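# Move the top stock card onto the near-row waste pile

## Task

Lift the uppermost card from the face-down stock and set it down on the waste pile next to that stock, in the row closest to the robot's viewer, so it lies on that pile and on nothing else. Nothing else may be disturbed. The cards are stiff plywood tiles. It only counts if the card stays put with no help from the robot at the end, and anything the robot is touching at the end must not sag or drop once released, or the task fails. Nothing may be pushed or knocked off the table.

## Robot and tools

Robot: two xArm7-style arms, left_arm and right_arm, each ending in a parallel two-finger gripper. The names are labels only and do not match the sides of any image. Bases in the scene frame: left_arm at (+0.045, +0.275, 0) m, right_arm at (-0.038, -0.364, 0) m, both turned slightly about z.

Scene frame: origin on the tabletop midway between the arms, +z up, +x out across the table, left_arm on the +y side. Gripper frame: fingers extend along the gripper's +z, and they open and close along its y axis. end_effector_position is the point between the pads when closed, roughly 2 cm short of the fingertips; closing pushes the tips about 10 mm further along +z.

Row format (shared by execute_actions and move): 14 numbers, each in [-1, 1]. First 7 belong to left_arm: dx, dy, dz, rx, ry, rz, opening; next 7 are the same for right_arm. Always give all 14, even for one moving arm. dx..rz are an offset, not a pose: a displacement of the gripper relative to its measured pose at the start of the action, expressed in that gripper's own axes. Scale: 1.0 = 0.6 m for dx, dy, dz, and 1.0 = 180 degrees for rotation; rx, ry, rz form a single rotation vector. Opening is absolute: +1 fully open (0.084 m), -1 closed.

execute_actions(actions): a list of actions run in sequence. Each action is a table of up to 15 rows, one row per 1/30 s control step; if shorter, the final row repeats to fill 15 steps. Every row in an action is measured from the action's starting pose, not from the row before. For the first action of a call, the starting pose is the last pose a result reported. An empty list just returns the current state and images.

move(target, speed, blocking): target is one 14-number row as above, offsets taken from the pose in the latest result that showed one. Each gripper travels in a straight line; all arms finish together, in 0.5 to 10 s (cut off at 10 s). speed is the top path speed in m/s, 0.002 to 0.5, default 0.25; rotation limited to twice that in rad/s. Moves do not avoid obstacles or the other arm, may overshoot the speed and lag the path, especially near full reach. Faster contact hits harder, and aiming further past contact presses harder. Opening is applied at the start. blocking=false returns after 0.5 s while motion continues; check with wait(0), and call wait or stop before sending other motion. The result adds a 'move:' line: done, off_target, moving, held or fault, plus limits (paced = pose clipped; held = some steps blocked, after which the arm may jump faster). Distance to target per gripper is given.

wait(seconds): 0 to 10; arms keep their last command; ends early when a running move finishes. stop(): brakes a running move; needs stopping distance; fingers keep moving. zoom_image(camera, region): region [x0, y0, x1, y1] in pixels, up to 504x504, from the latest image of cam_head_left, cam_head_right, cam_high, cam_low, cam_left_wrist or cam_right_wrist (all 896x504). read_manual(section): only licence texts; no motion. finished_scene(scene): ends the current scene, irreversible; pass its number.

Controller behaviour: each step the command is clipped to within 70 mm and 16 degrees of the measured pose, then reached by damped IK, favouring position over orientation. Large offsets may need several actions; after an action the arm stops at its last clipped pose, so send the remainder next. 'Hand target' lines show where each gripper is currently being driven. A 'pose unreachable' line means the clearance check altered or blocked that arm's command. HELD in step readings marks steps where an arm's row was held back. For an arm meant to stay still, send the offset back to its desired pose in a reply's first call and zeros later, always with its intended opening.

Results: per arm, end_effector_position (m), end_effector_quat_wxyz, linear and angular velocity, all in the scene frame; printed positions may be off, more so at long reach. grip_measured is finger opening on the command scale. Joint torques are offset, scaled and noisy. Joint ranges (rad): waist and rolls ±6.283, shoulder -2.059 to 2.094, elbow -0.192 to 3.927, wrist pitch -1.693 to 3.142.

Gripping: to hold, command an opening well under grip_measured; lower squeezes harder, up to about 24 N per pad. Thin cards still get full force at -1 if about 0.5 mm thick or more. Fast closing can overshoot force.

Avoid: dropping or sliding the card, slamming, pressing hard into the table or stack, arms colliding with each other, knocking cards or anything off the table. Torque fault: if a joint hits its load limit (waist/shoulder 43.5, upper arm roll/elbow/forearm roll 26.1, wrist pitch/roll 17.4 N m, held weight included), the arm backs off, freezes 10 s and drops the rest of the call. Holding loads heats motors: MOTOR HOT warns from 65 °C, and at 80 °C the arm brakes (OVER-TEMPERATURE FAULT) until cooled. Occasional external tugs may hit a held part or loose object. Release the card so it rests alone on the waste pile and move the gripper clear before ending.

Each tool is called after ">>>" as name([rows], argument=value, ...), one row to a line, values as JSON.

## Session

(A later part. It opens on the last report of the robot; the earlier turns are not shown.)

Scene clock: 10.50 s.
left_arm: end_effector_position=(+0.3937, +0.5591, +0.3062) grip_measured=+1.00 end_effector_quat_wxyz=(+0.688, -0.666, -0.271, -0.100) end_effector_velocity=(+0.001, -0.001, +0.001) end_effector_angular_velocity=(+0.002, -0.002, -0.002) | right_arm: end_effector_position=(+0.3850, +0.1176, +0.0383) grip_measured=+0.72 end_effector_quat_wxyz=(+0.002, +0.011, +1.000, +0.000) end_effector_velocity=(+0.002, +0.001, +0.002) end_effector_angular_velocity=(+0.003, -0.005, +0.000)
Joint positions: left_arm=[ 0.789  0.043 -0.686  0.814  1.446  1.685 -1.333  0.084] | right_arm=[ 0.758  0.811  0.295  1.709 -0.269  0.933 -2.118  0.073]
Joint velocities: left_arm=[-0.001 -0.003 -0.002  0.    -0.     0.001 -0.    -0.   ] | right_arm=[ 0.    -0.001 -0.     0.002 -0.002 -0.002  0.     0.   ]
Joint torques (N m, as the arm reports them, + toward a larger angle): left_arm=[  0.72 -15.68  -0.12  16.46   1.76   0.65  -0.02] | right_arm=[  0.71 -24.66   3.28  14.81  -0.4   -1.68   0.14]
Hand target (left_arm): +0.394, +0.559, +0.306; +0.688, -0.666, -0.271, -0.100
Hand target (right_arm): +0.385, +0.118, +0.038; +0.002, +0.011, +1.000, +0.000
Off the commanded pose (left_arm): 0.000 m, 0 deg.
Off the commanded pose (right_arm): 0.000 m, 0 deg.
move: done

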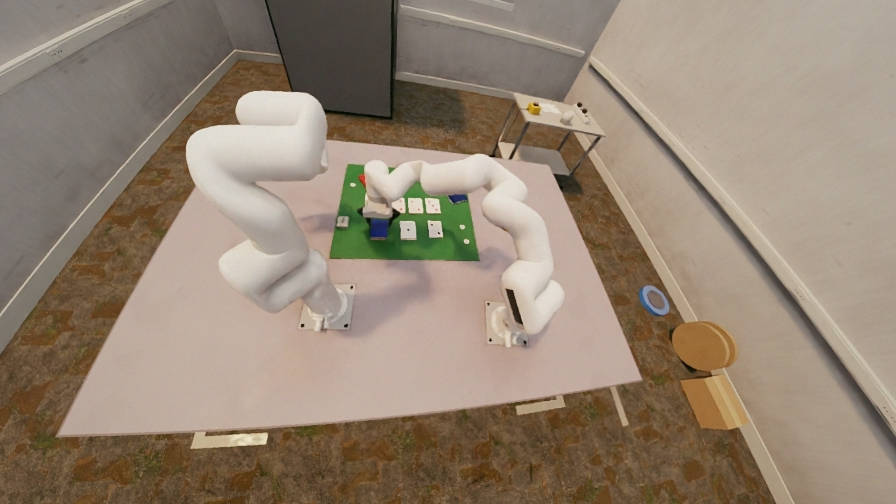

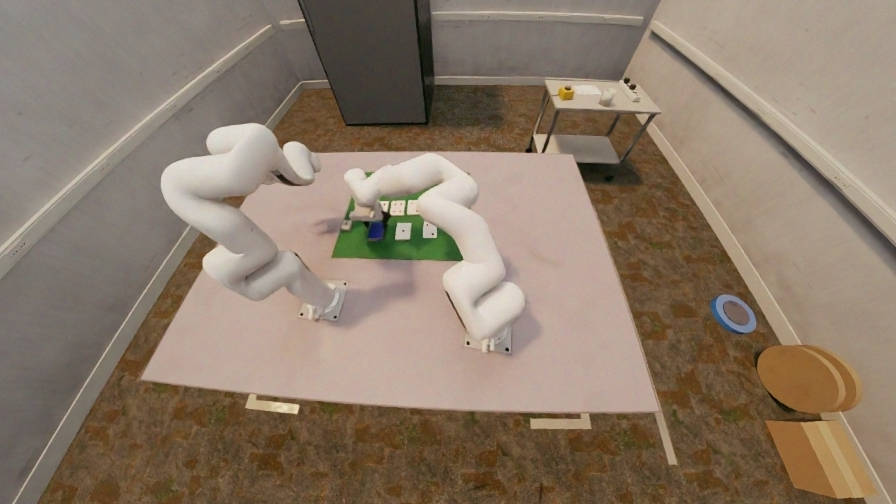

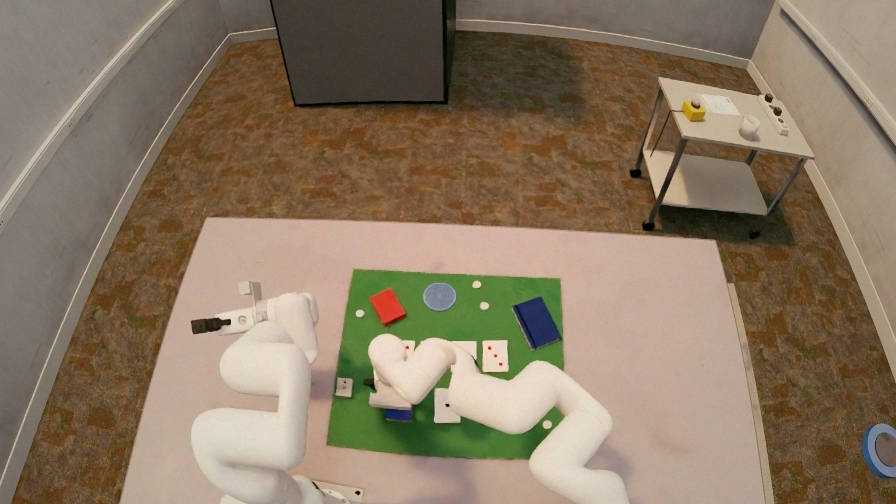

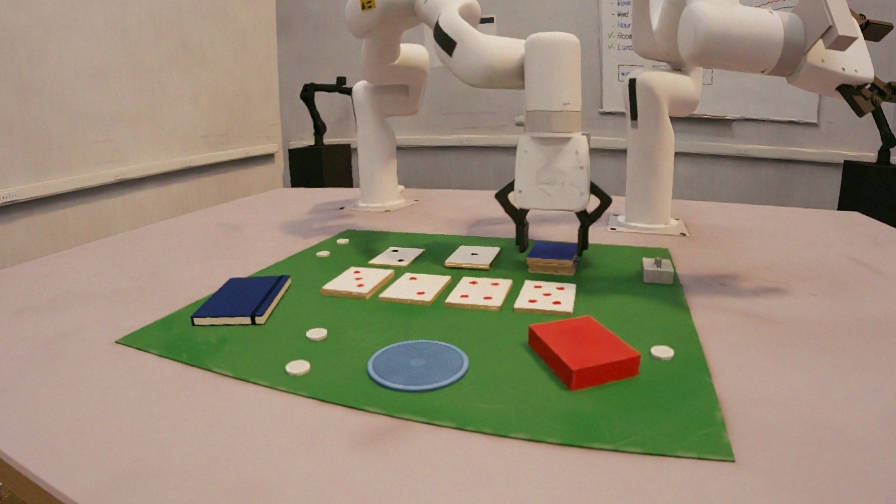

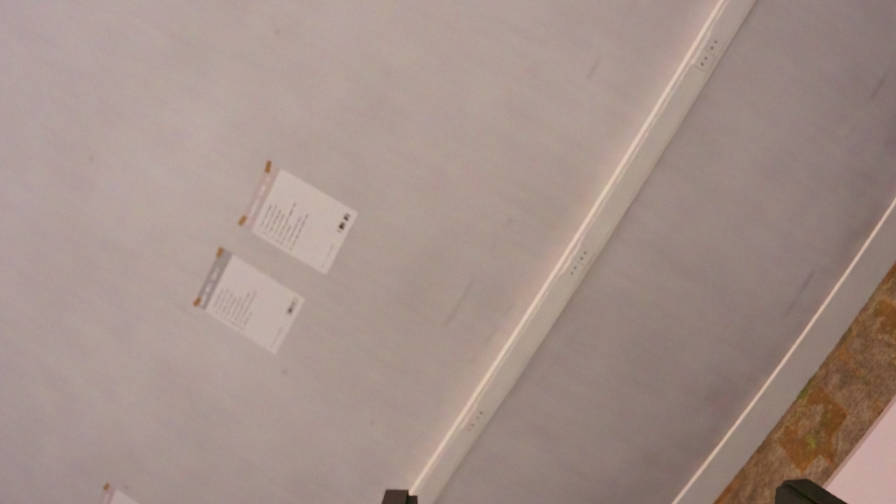

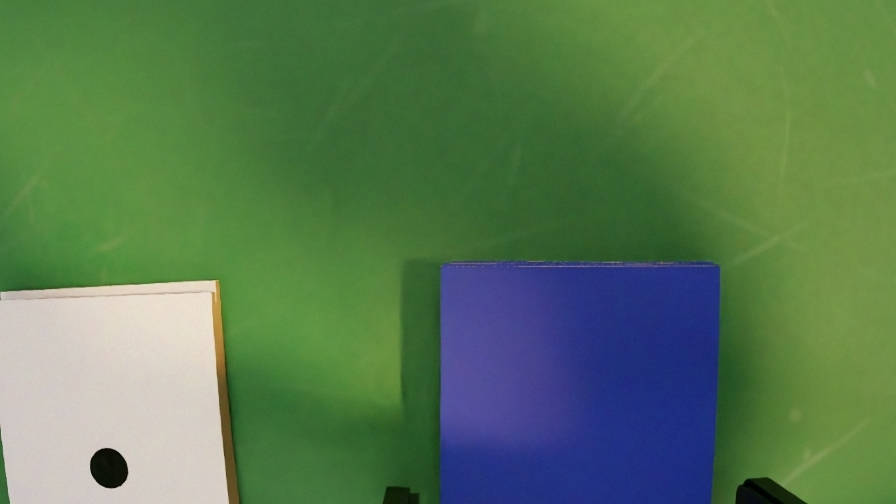

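>>> move(target=[0,0,0,0,0,0,1, 0.0,0.0,0.0075,-0.0072,0,0,0.64], speed=0.03)

>>> zoom_image(camera="cam_low", region=[515, 230, 595, 280])

>>> zoom_image(camera="cam_right_wrist", region=[370, 400, 830, 504])

Scene clock: 14.37 s.
left_arm: end_effector_position=(+0.3937, +0.5591, +0.3062) grip_measured=+1.00 end_effector_quat_wxyz=(+0.688, -0.666, -0.271, -0.100) end_effector_velocity=(+0.000, -0.000, +0.000) end_effector_angular_velocity=(+0.001, -0.002, -0.000) | right_arm: end_effector_position=(+0.3850, +0.1176, +0.0338) grip_measured=+0.64 end_effector_quat_wxyz=(+0.002, +0.011, +1.000, +0.012) end_effector_velocity=(-0.000, +0.001, +0.000) end_effector_angular_velocity=(+0.005, -0.001, -0.001)
Joint positions: left_arm=[ 0.789  0.043 -0.686  0.814  1.446  1.685 -1.333  0.084] | right_arm=[ 0.744  0.807  0.301  1.681 -0.264  0.892 -2.125  0.07 ]
Joint velocities: left_arm=[ 0.    -0.001 -0.    -0.    -0.    -0.    -0.001 -0.   ] | right_arm=[-0.001 -0.002  0.001 -0.003  0.001 -0.006  0.     0.   ]
Joint torques (N m, as the arm reports them, + toward a larger angle): left_arm=[  0.32 -15.7   -0.2   16.62   1.94   0.62   0.04] | right_arm=[  0.89 -24.59   3.45  14.82  -0.3   -1.7    0.15]
Hand target (left_arm): +0.394, +0.559, +0.306; +0.688, -0.666, -0.271, -0.100
Hand target (right_arm): +0.385, +0.118, +0.034; +0.003, +0.011, +1.000, +0.012
Off the commanded pose (left_arm): 0.000 m, 0 deg.
Off the commanded pose (right_arm): 0.000 m, 0 deg.
move: done

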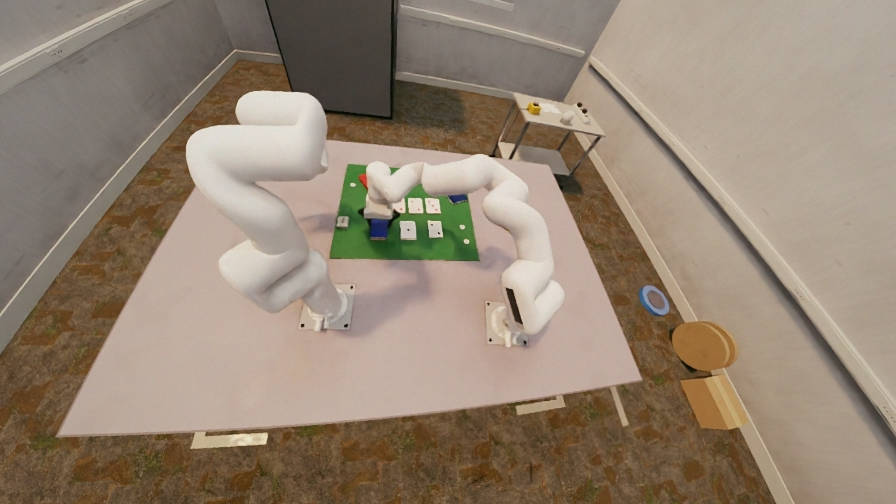

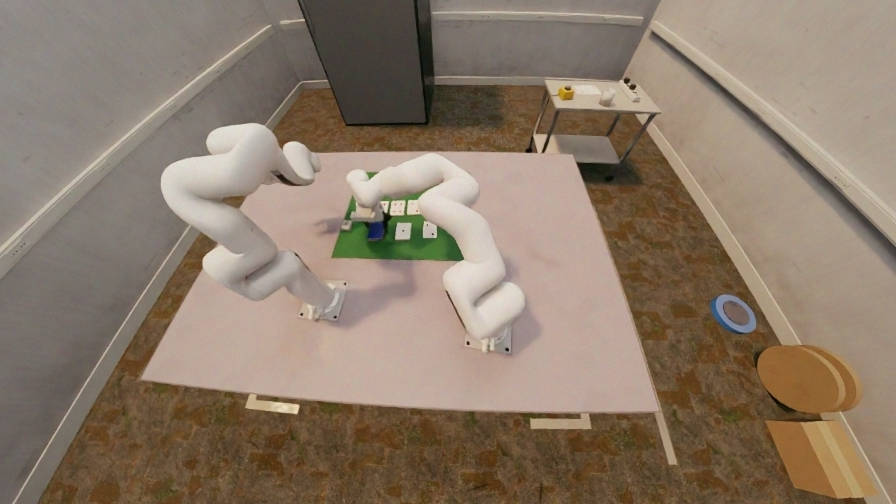

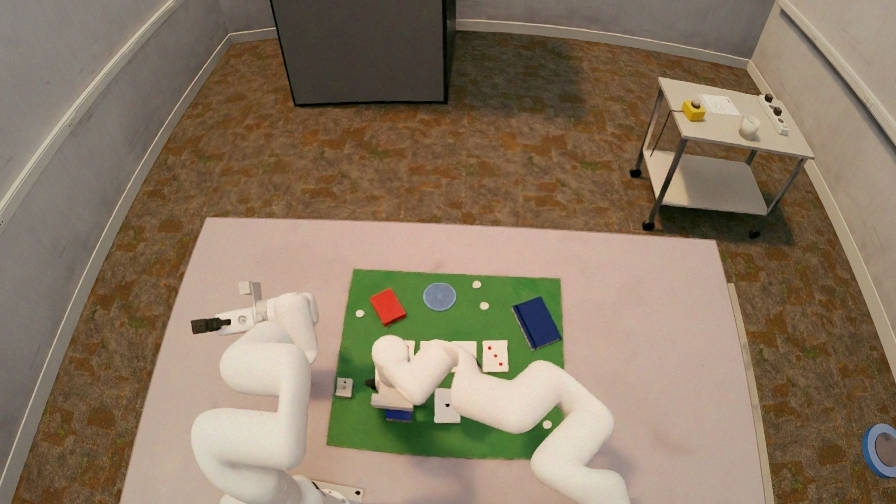

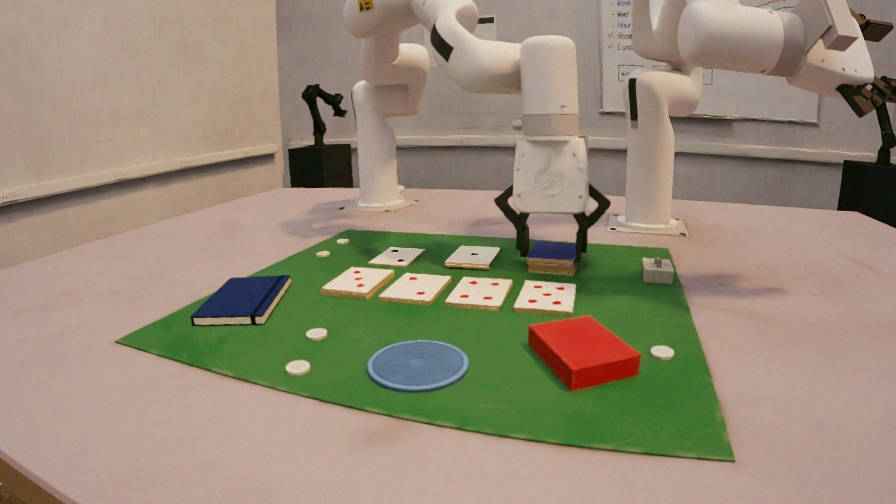

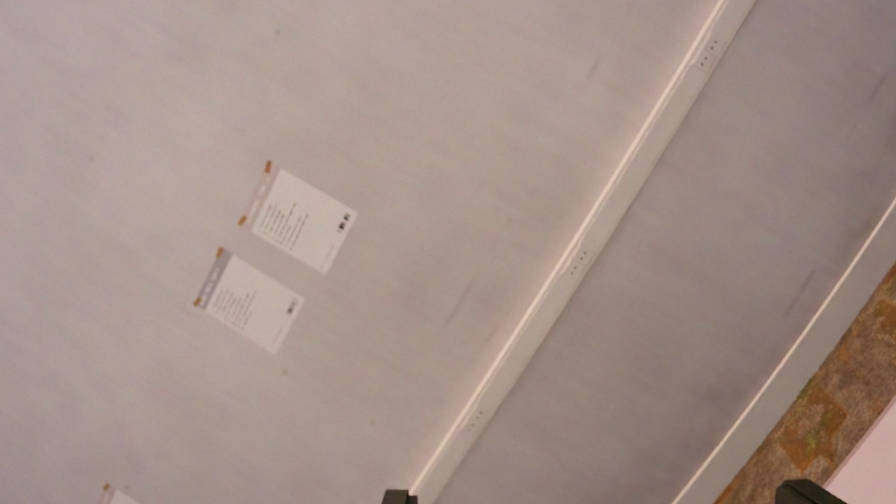

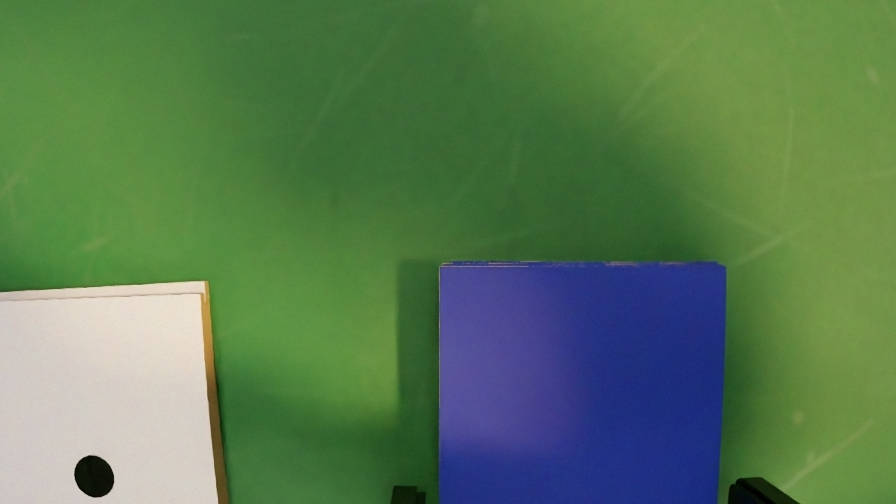

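Region (515, 230, 595, 280) of cam_low's 896x504 image, scaled by 6.300, with more detail than that image has; it fills the top 315 rows of this view, and the rest is white.

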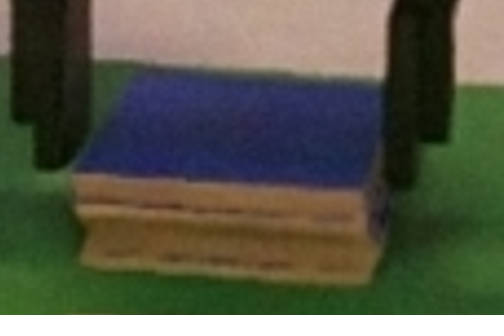

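Region (370, 400, 830, 504) of cam_right_wrist's 896x504 image, scaled by 1.096, with more detail than that image has; it fills the top 114 rows of this view, and the rest is white.

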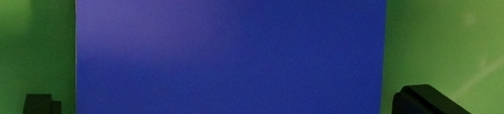

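>>> execute_actions([
  [[0,0,0,0,0,0,1,0,0,0.0005,0,0,0,0.6],[0,0,0,0,0,0,1,0,0,0.0005,0,0,0,0.57],[0,0,0,0,0,0,1,0,0,0.0005,0,0,0,0.54],[0,0,0,0,0,0,1,0,0,0.0005,0,0,0,0.51],[0,0,0,0,0,0,1,0,0,0.0005,0,0,0,0.48],[0,0,0,0,0,0,1,0,0,0.0005,0,0,0,0.45],[0,0,0,0,0,0,1,0,0,0.0005,0,0,0,0.42],[0,0,0,0,0,0,1,0,0,0.0005,0,0,0,0.38],[0,0,0,0,0,0,1,0,0,0.0005,0,0,0,0.34],[0,0,0,0,0,0,1,0,0,0.0005,0,0,0,0.3],[0,0,0,0,0,0,1,0,0,0.0005,0,0,0,0.25],[0,0,0,0,0,0,1,0,0,0.0005,0,0,0,0.2]],
])

>>> zoom_image(camera="cam_low", region=[515, 230, 595, 280])

Scene clock: 15.43 s.
left_arm: end_effector_position=(+0.3937, +0.5591, +0.3062) grip_measured=+1.00 end_effector_quat_wxyz=(+0.688, -0.666, -0.271, -0.100) end_effector_velocity=(+0.001, -0.001, +0.000) end_effector_angular_velocity=(+0.000, -0.002, -0.002) | right_arm: end_effector_position=(+0.3851, +0.1177, +0.0337) grip_measured=+0.46 end_effector_quat_wxyz=(+0.003, +0.011, +1.000, +0.012) end_effector_velocity=(-0.001, +0.000, -0.000) end_effector_angular_velocity=(-0.000, +0.001, +0.002)
Joint positions: left_arm=[ 0.789  0.043 -0.686  0.814  1.446  1.685 -1.333  0.084] | right_arm=[ 0.745  0.808  0.301  1.681 -0.264  0.892 -2.124  0.063]
Joint velocities: left_arm=[-0.001 -0.    -0.     0.001 -0.    -0.     0.    -0.   ] | right_arm=[ 0.     0.     0.001 -0.    -0.001  0.    -0.001  0.   ]
Joint torques (N m, as the arm reports them, + toward a larger angle): left_arm=[  0.8  -15.56  -0.21  16.63   1.81   0.56  -0.1 ] | right_arm=[  0.76 -24.16   3.2   14.3   -0.45  -1.46   0.12]
Hand target (left_arm): +0.394, +0.559, +0.306; +0.688, -0.666, -0.271, -0.100
Hand target (right_arm): +0.385, +0.118, +0.034; +0.002, +0.011, +1.000, +0.012
Off the commanded pose (left_arm): 0.000 m, 0 deg.
Off the commanded pose (right_arm): 0.000 m, 0 deg.
Step readings (end_effector_position):
0: left_arm (+0.3937, +0.5591, +0.3062) | right_arm (+0.3850, +0.1176, +0.0338)
1: left_arm (+0.3937, +0.5591, +0.3062) | right_arm (+0.3850, +0.1176, +0.0338)
2: left_arm (+0.3937, +0.5591, +0.3062) | right_arm (+0.3850, +0.1176, +0.0337)
4: left_arm (+0.3937, +0.5591, +0.3062) | right_arm (+0.3850, +0.1176, +0.0336)
8: left_arm (+0.3937, +0.5591, +0.3062) | right_arm (+0.3851, +0.1178, +0.0338)
15: end_effector_position above

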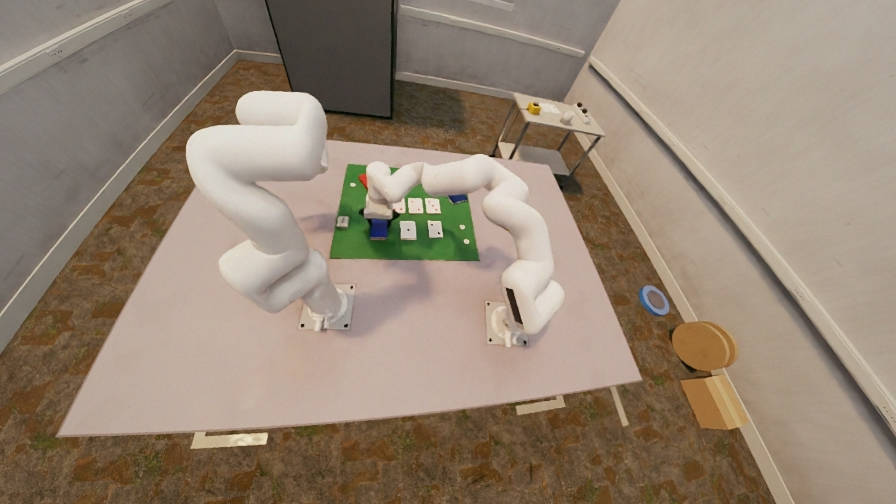

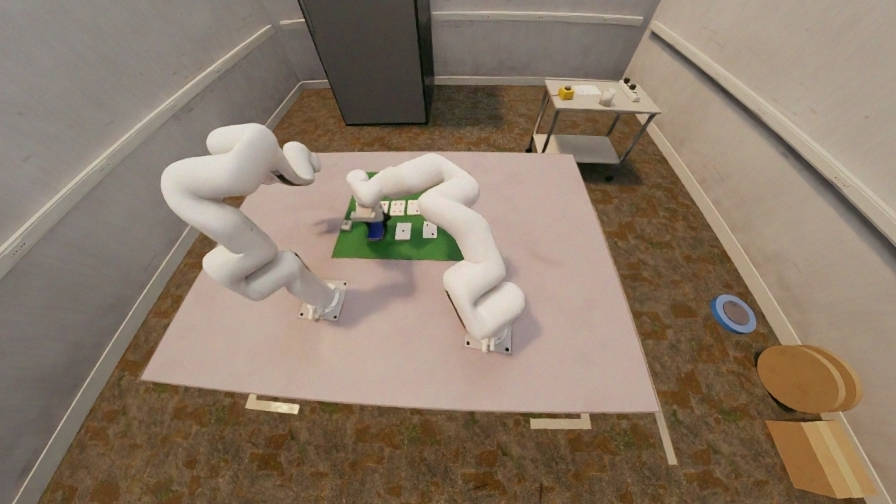

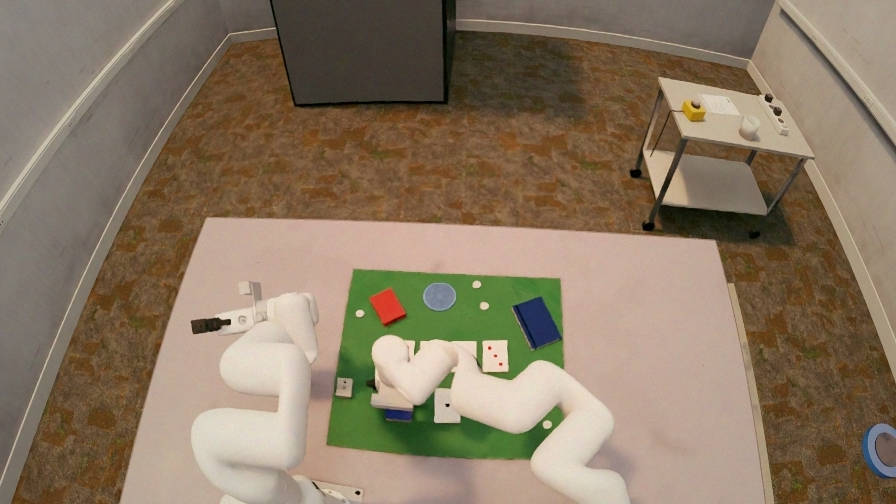

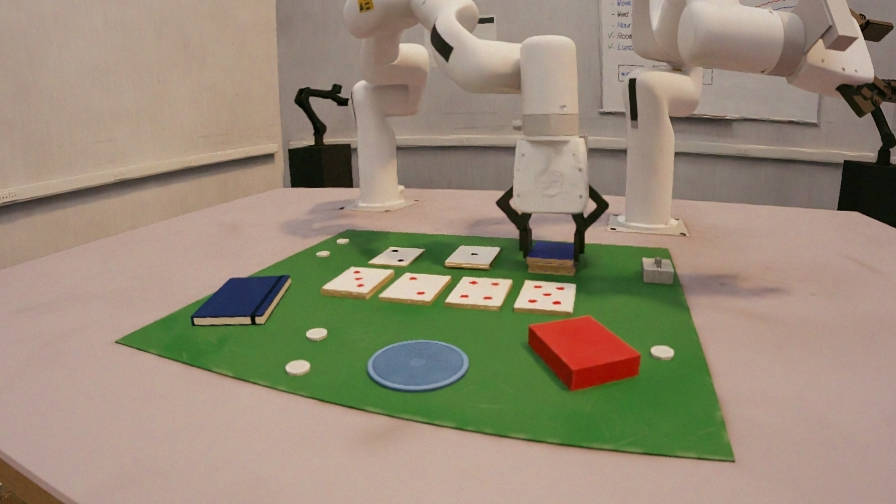

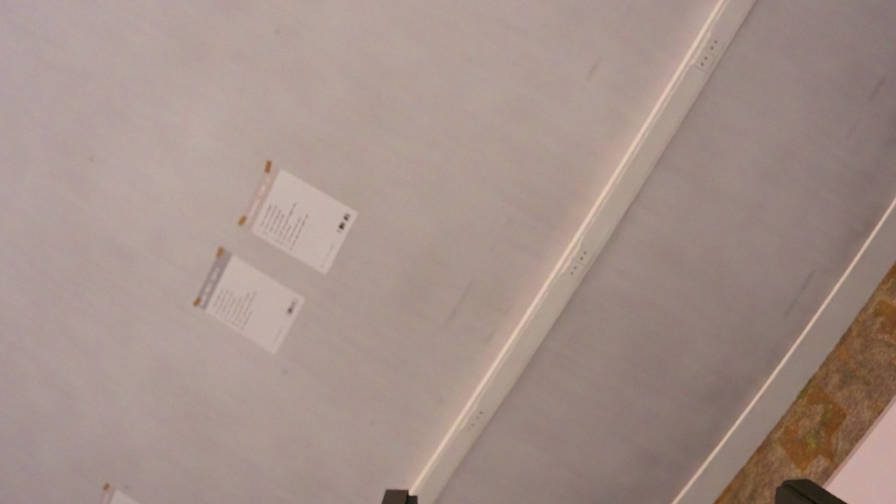

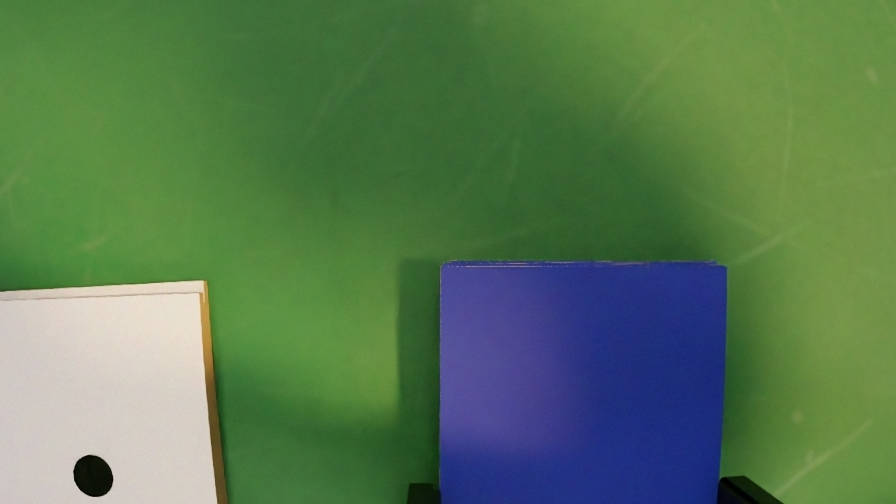

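Region (515, 230, 595, 280) of cam_low's 896x504 image, scaled by 6.300, with more detail than that image has; it fills the top 315 rows of this view, and the rest is white.

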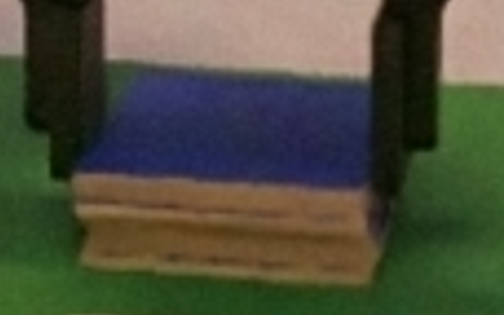

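Gripped. Lift a little.

>>> move(target=[0,0,0,0,0,0,1, 0.0,0.0,-0.02,0,0,0,0.1], speed=0.04)

>>> zoom_image(camera="cam_low", region=[430, 200, 610, 290])

Scene clock: 16.40 s.
left_arm: end_effector_position=(+0.3937, +0.5591, +0.3062) grip_measured=+1.00 end_effector_quat_wxyz=(+0.688, -0.666, -0.271, -0.100) end_effector_velocity=(-0.000, +0.000, -0.000) end_effector_angular_velocity=(-0.001, +0.000, +0.001) | right_arm: end_effector_position=(+0.3850, +0.1174, +0.0455) grip_measured=+0.46 end_effector_quat_wxyz=(+0.003, +0.011, +1.000, +0.012) end_effector_velocity=(-0.000, -0.002, -0.002) end_effector_angular_velocity=(-0.005, +0.004, -0.002)
Joint positions: left_arm=[ 0.789  0.043 -0.686  0.814  1.446  1.685 -1.333  0.084] | right_arm=[ 0.741  0.788  0.306  1.682 -0.258  0.913 -2.128  0.063]
Joint velocities: left_arm=[-0.     0.     0.001 -0.    -0.    -0.    -0.    -0.   ] | right_arm=[-0.001  0.001 -0.001 -0.003  0.     0.002  0.    -0.   ]
Joint torques (N m, as the arm reports them, + toward a larger angle): left_arm=[  0.5  -15.66  -0.26  16.53   1.9    0.67   0.05] | right_arm=[  0.86 -24.73   3.4   15.22  -0.47  -1.73   0.2 ]
Hand target (left_arm): +0.394, +0.559, +0.306; +0.688, -0.666, -0.271, -0.100
Hand target (right_arm): +0.385, +0.117, +0.046; +0.003, +0.011, +1.000, +0.012
Off the commanded pose (left_arm): 0.000 m, 0 deg.
Off the commanded pose (right_arm): 0.000 m, 0 deg.
move: done

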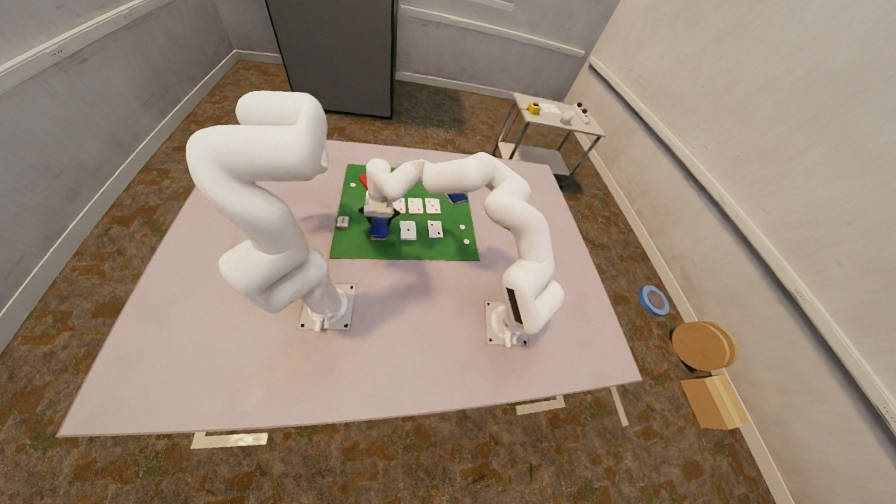

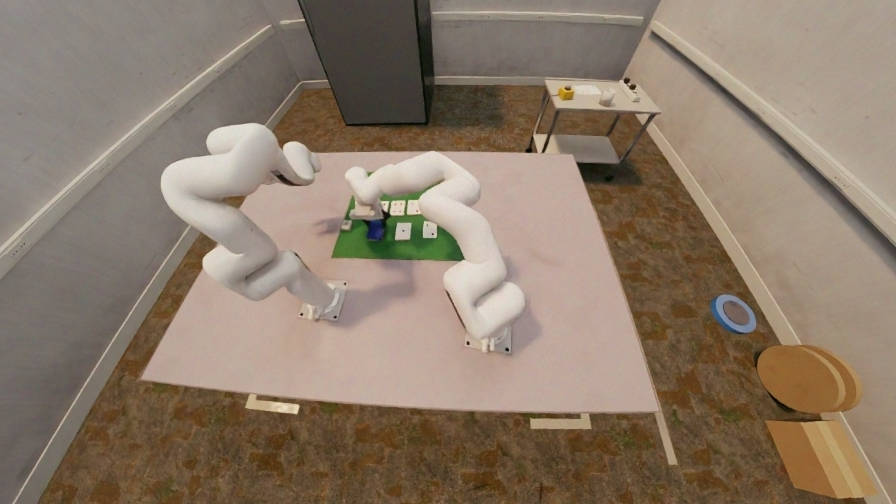

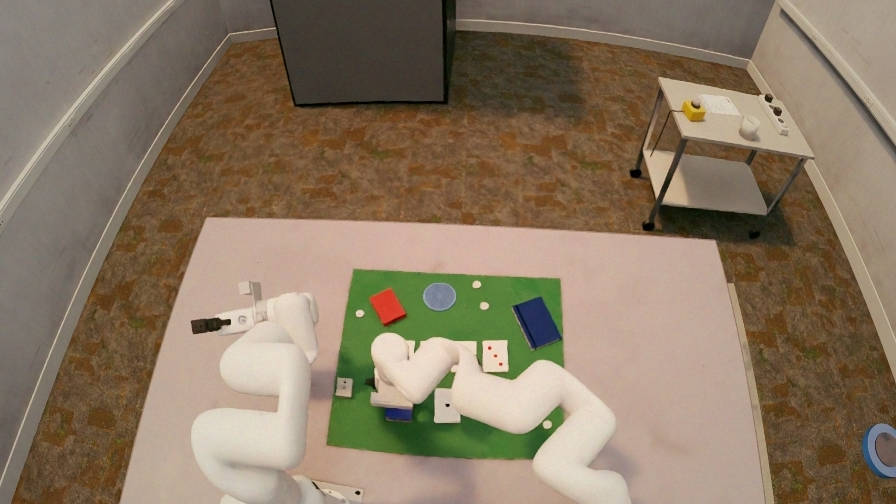

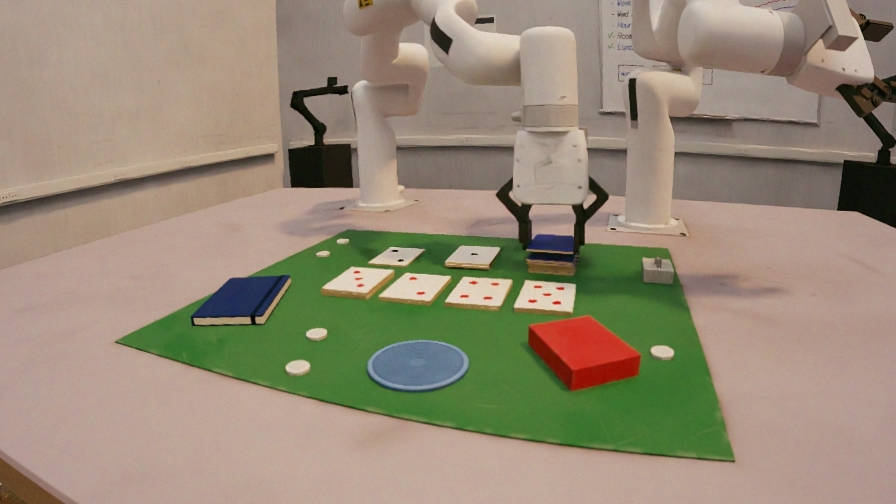

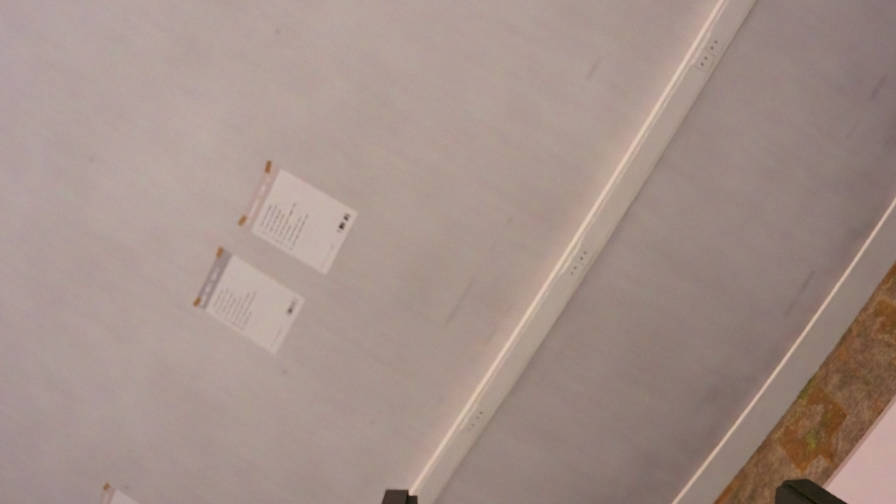

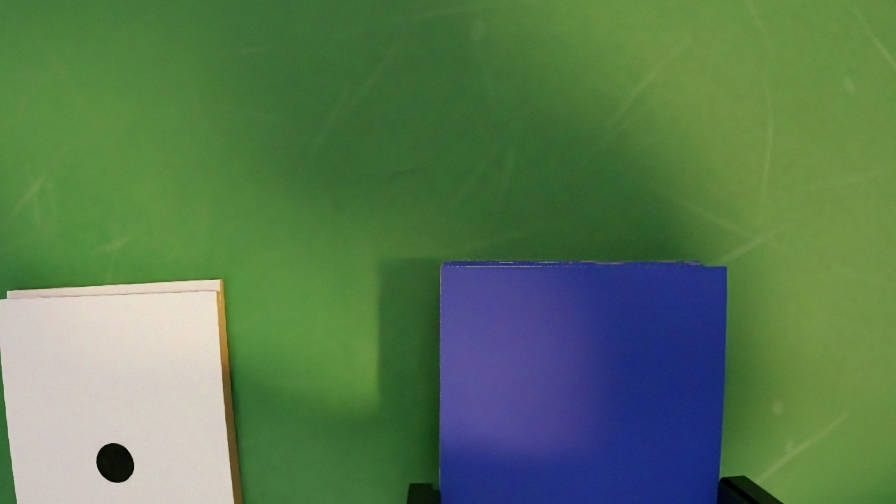

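Region (430, 200, 610, 290) of cam_low's 896x504 image, scaled by 2.800, with more detail than that image has.

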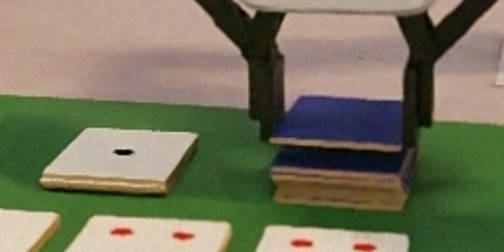

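>>> move(target=[0,0,0,0,0,0,1, -0.0165,-0.1963,0.011,0,0,-0.016,0.1], speed=0.15)

>>> zoom_image(camera="cam_low", region=[425, 220, 525, 280])

Scene clock: 18.13 s.
left_arm: end_effector_position=(+0.3937, +0.5591, +0.3062) grip_measured=+1.00 end_effector_quat_wxyz=(+0.688, -0.666, -0.271, -0.100) end_effector_velocity=(+0.001, -0.001, +0.001) end_effector_angular_velocity=(+0.001, -0.003, -0.003) | right_arm: end_effector_position=(+0.3919, +0.0003, +0.0363) grip_measured=+0.46 end_effector_quat_wxyz=(+0.002, -0.015, +1.000, +0.012) end_effector_velocity=(+0.004, -0.006, -0.001) end_effector_angular_velocity=(-0.005, -0.000, -0.009)
Joint positions: left_arm=[ 0.789  0.043 -0.686  0.814  1.446  1.685 -1.333  0.084] | right_arm=[ 0.535  0.569  0.314  1.275 -0.229  0.723 -2.322  0.063]
Joint velocities: left_arm=[-0.    -0.001 -0.003  0.001 -0.     0.    -0.002 -0.   ] | right_arm=[-0.007 -0.001 -0.006 -0.003 -0.001 -0.001 -0.002 -0.   ]
Joint torques (N m, as the arm reports them, + toward a larger angle): left_arm=[  0.47 -15.64  -0.25  16.48   1.99   0.62  -0.06] | right_arm=[  0.93 -20.97   2.85  13.88  -0.39  -1.68   0.14]
Hand target (left_arm): +0.394, +0.559, +0.306; +0.688, -0.666, -0.271, -0.100
Hand target (right_arm): +0.392, -0.000, +0.036; +0.002, -0.014, +1.000, +0.012
Off the commanded pose (left_arm): 0.000 m, 0 deg.
Off the commanded pose (right_arm): 0.001 m, 0 deg.
move: done

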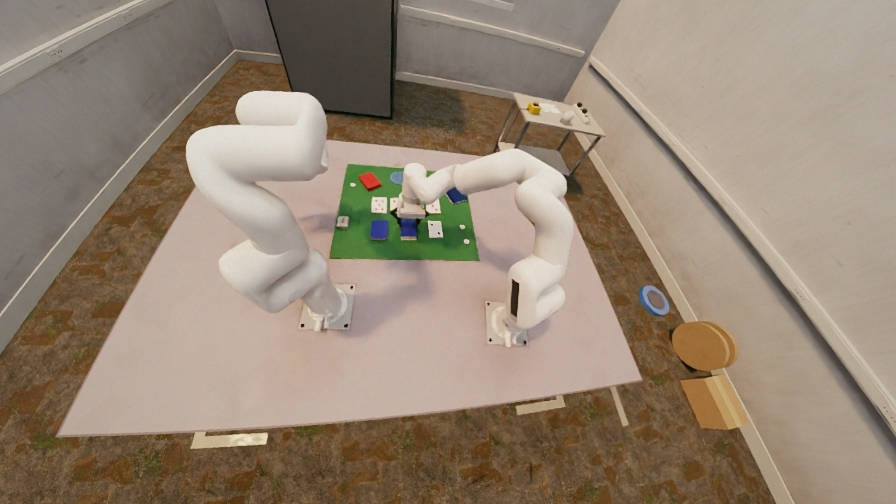

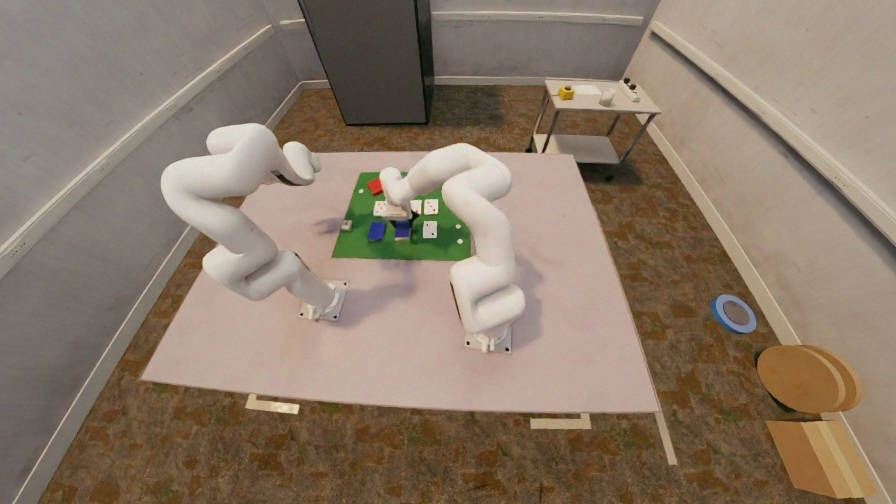

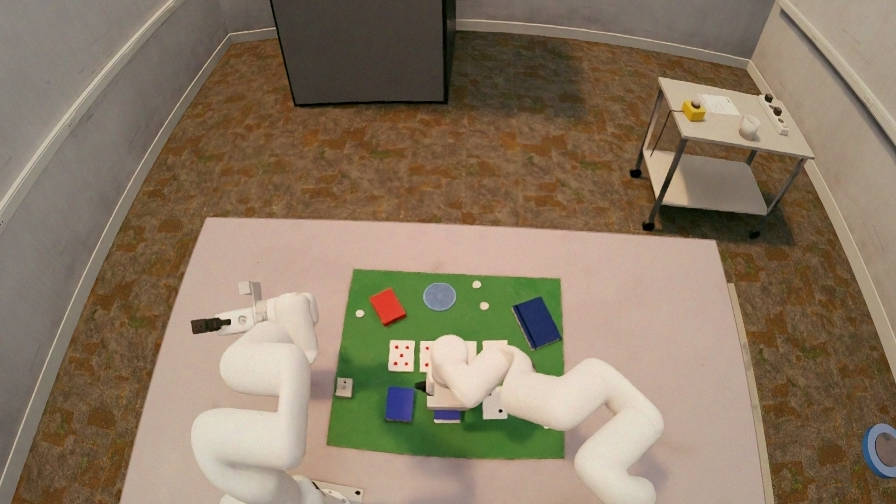

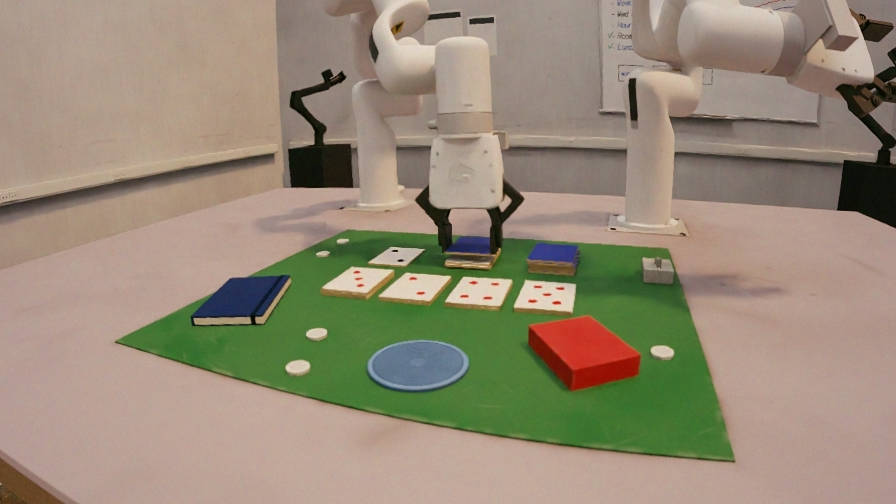

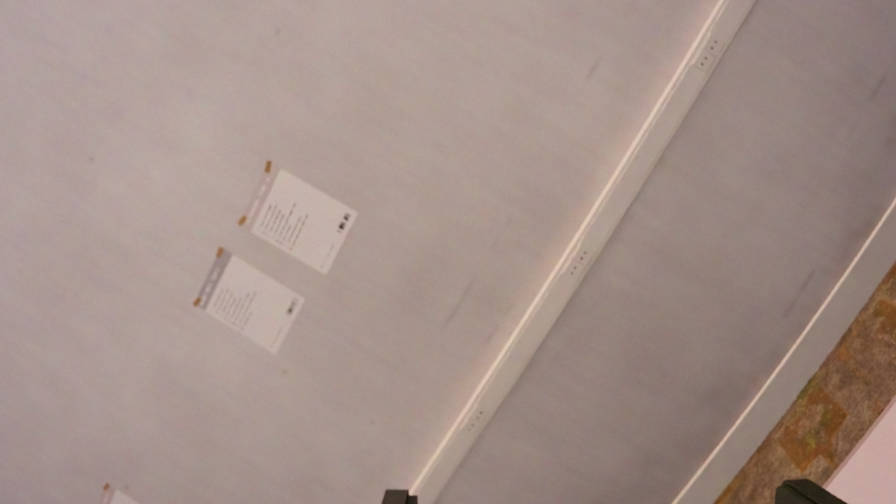

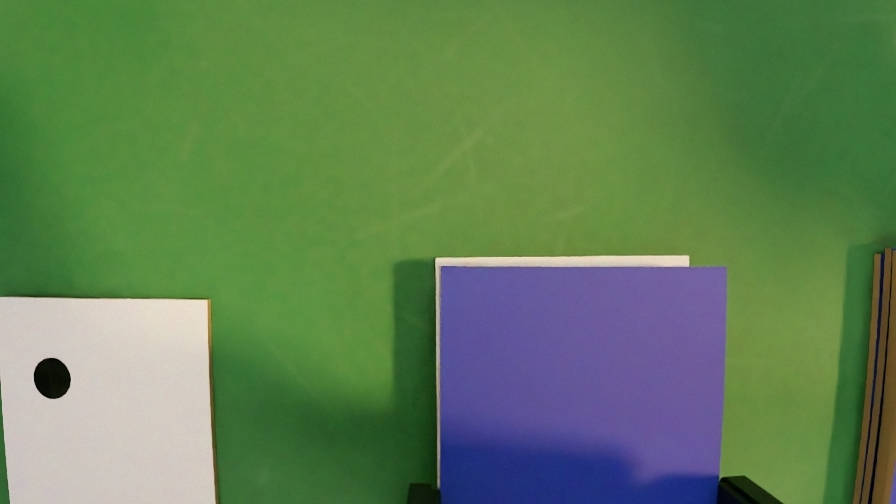

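Region (425, 220, 525, 280) of cam_low's 896x504 image, scaled by 5.040, with more detail than that image has; it fills the top 302 rows of this view, and the rest is white.

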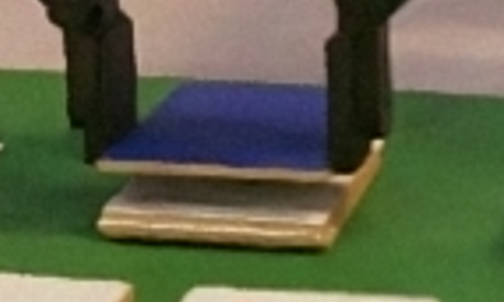

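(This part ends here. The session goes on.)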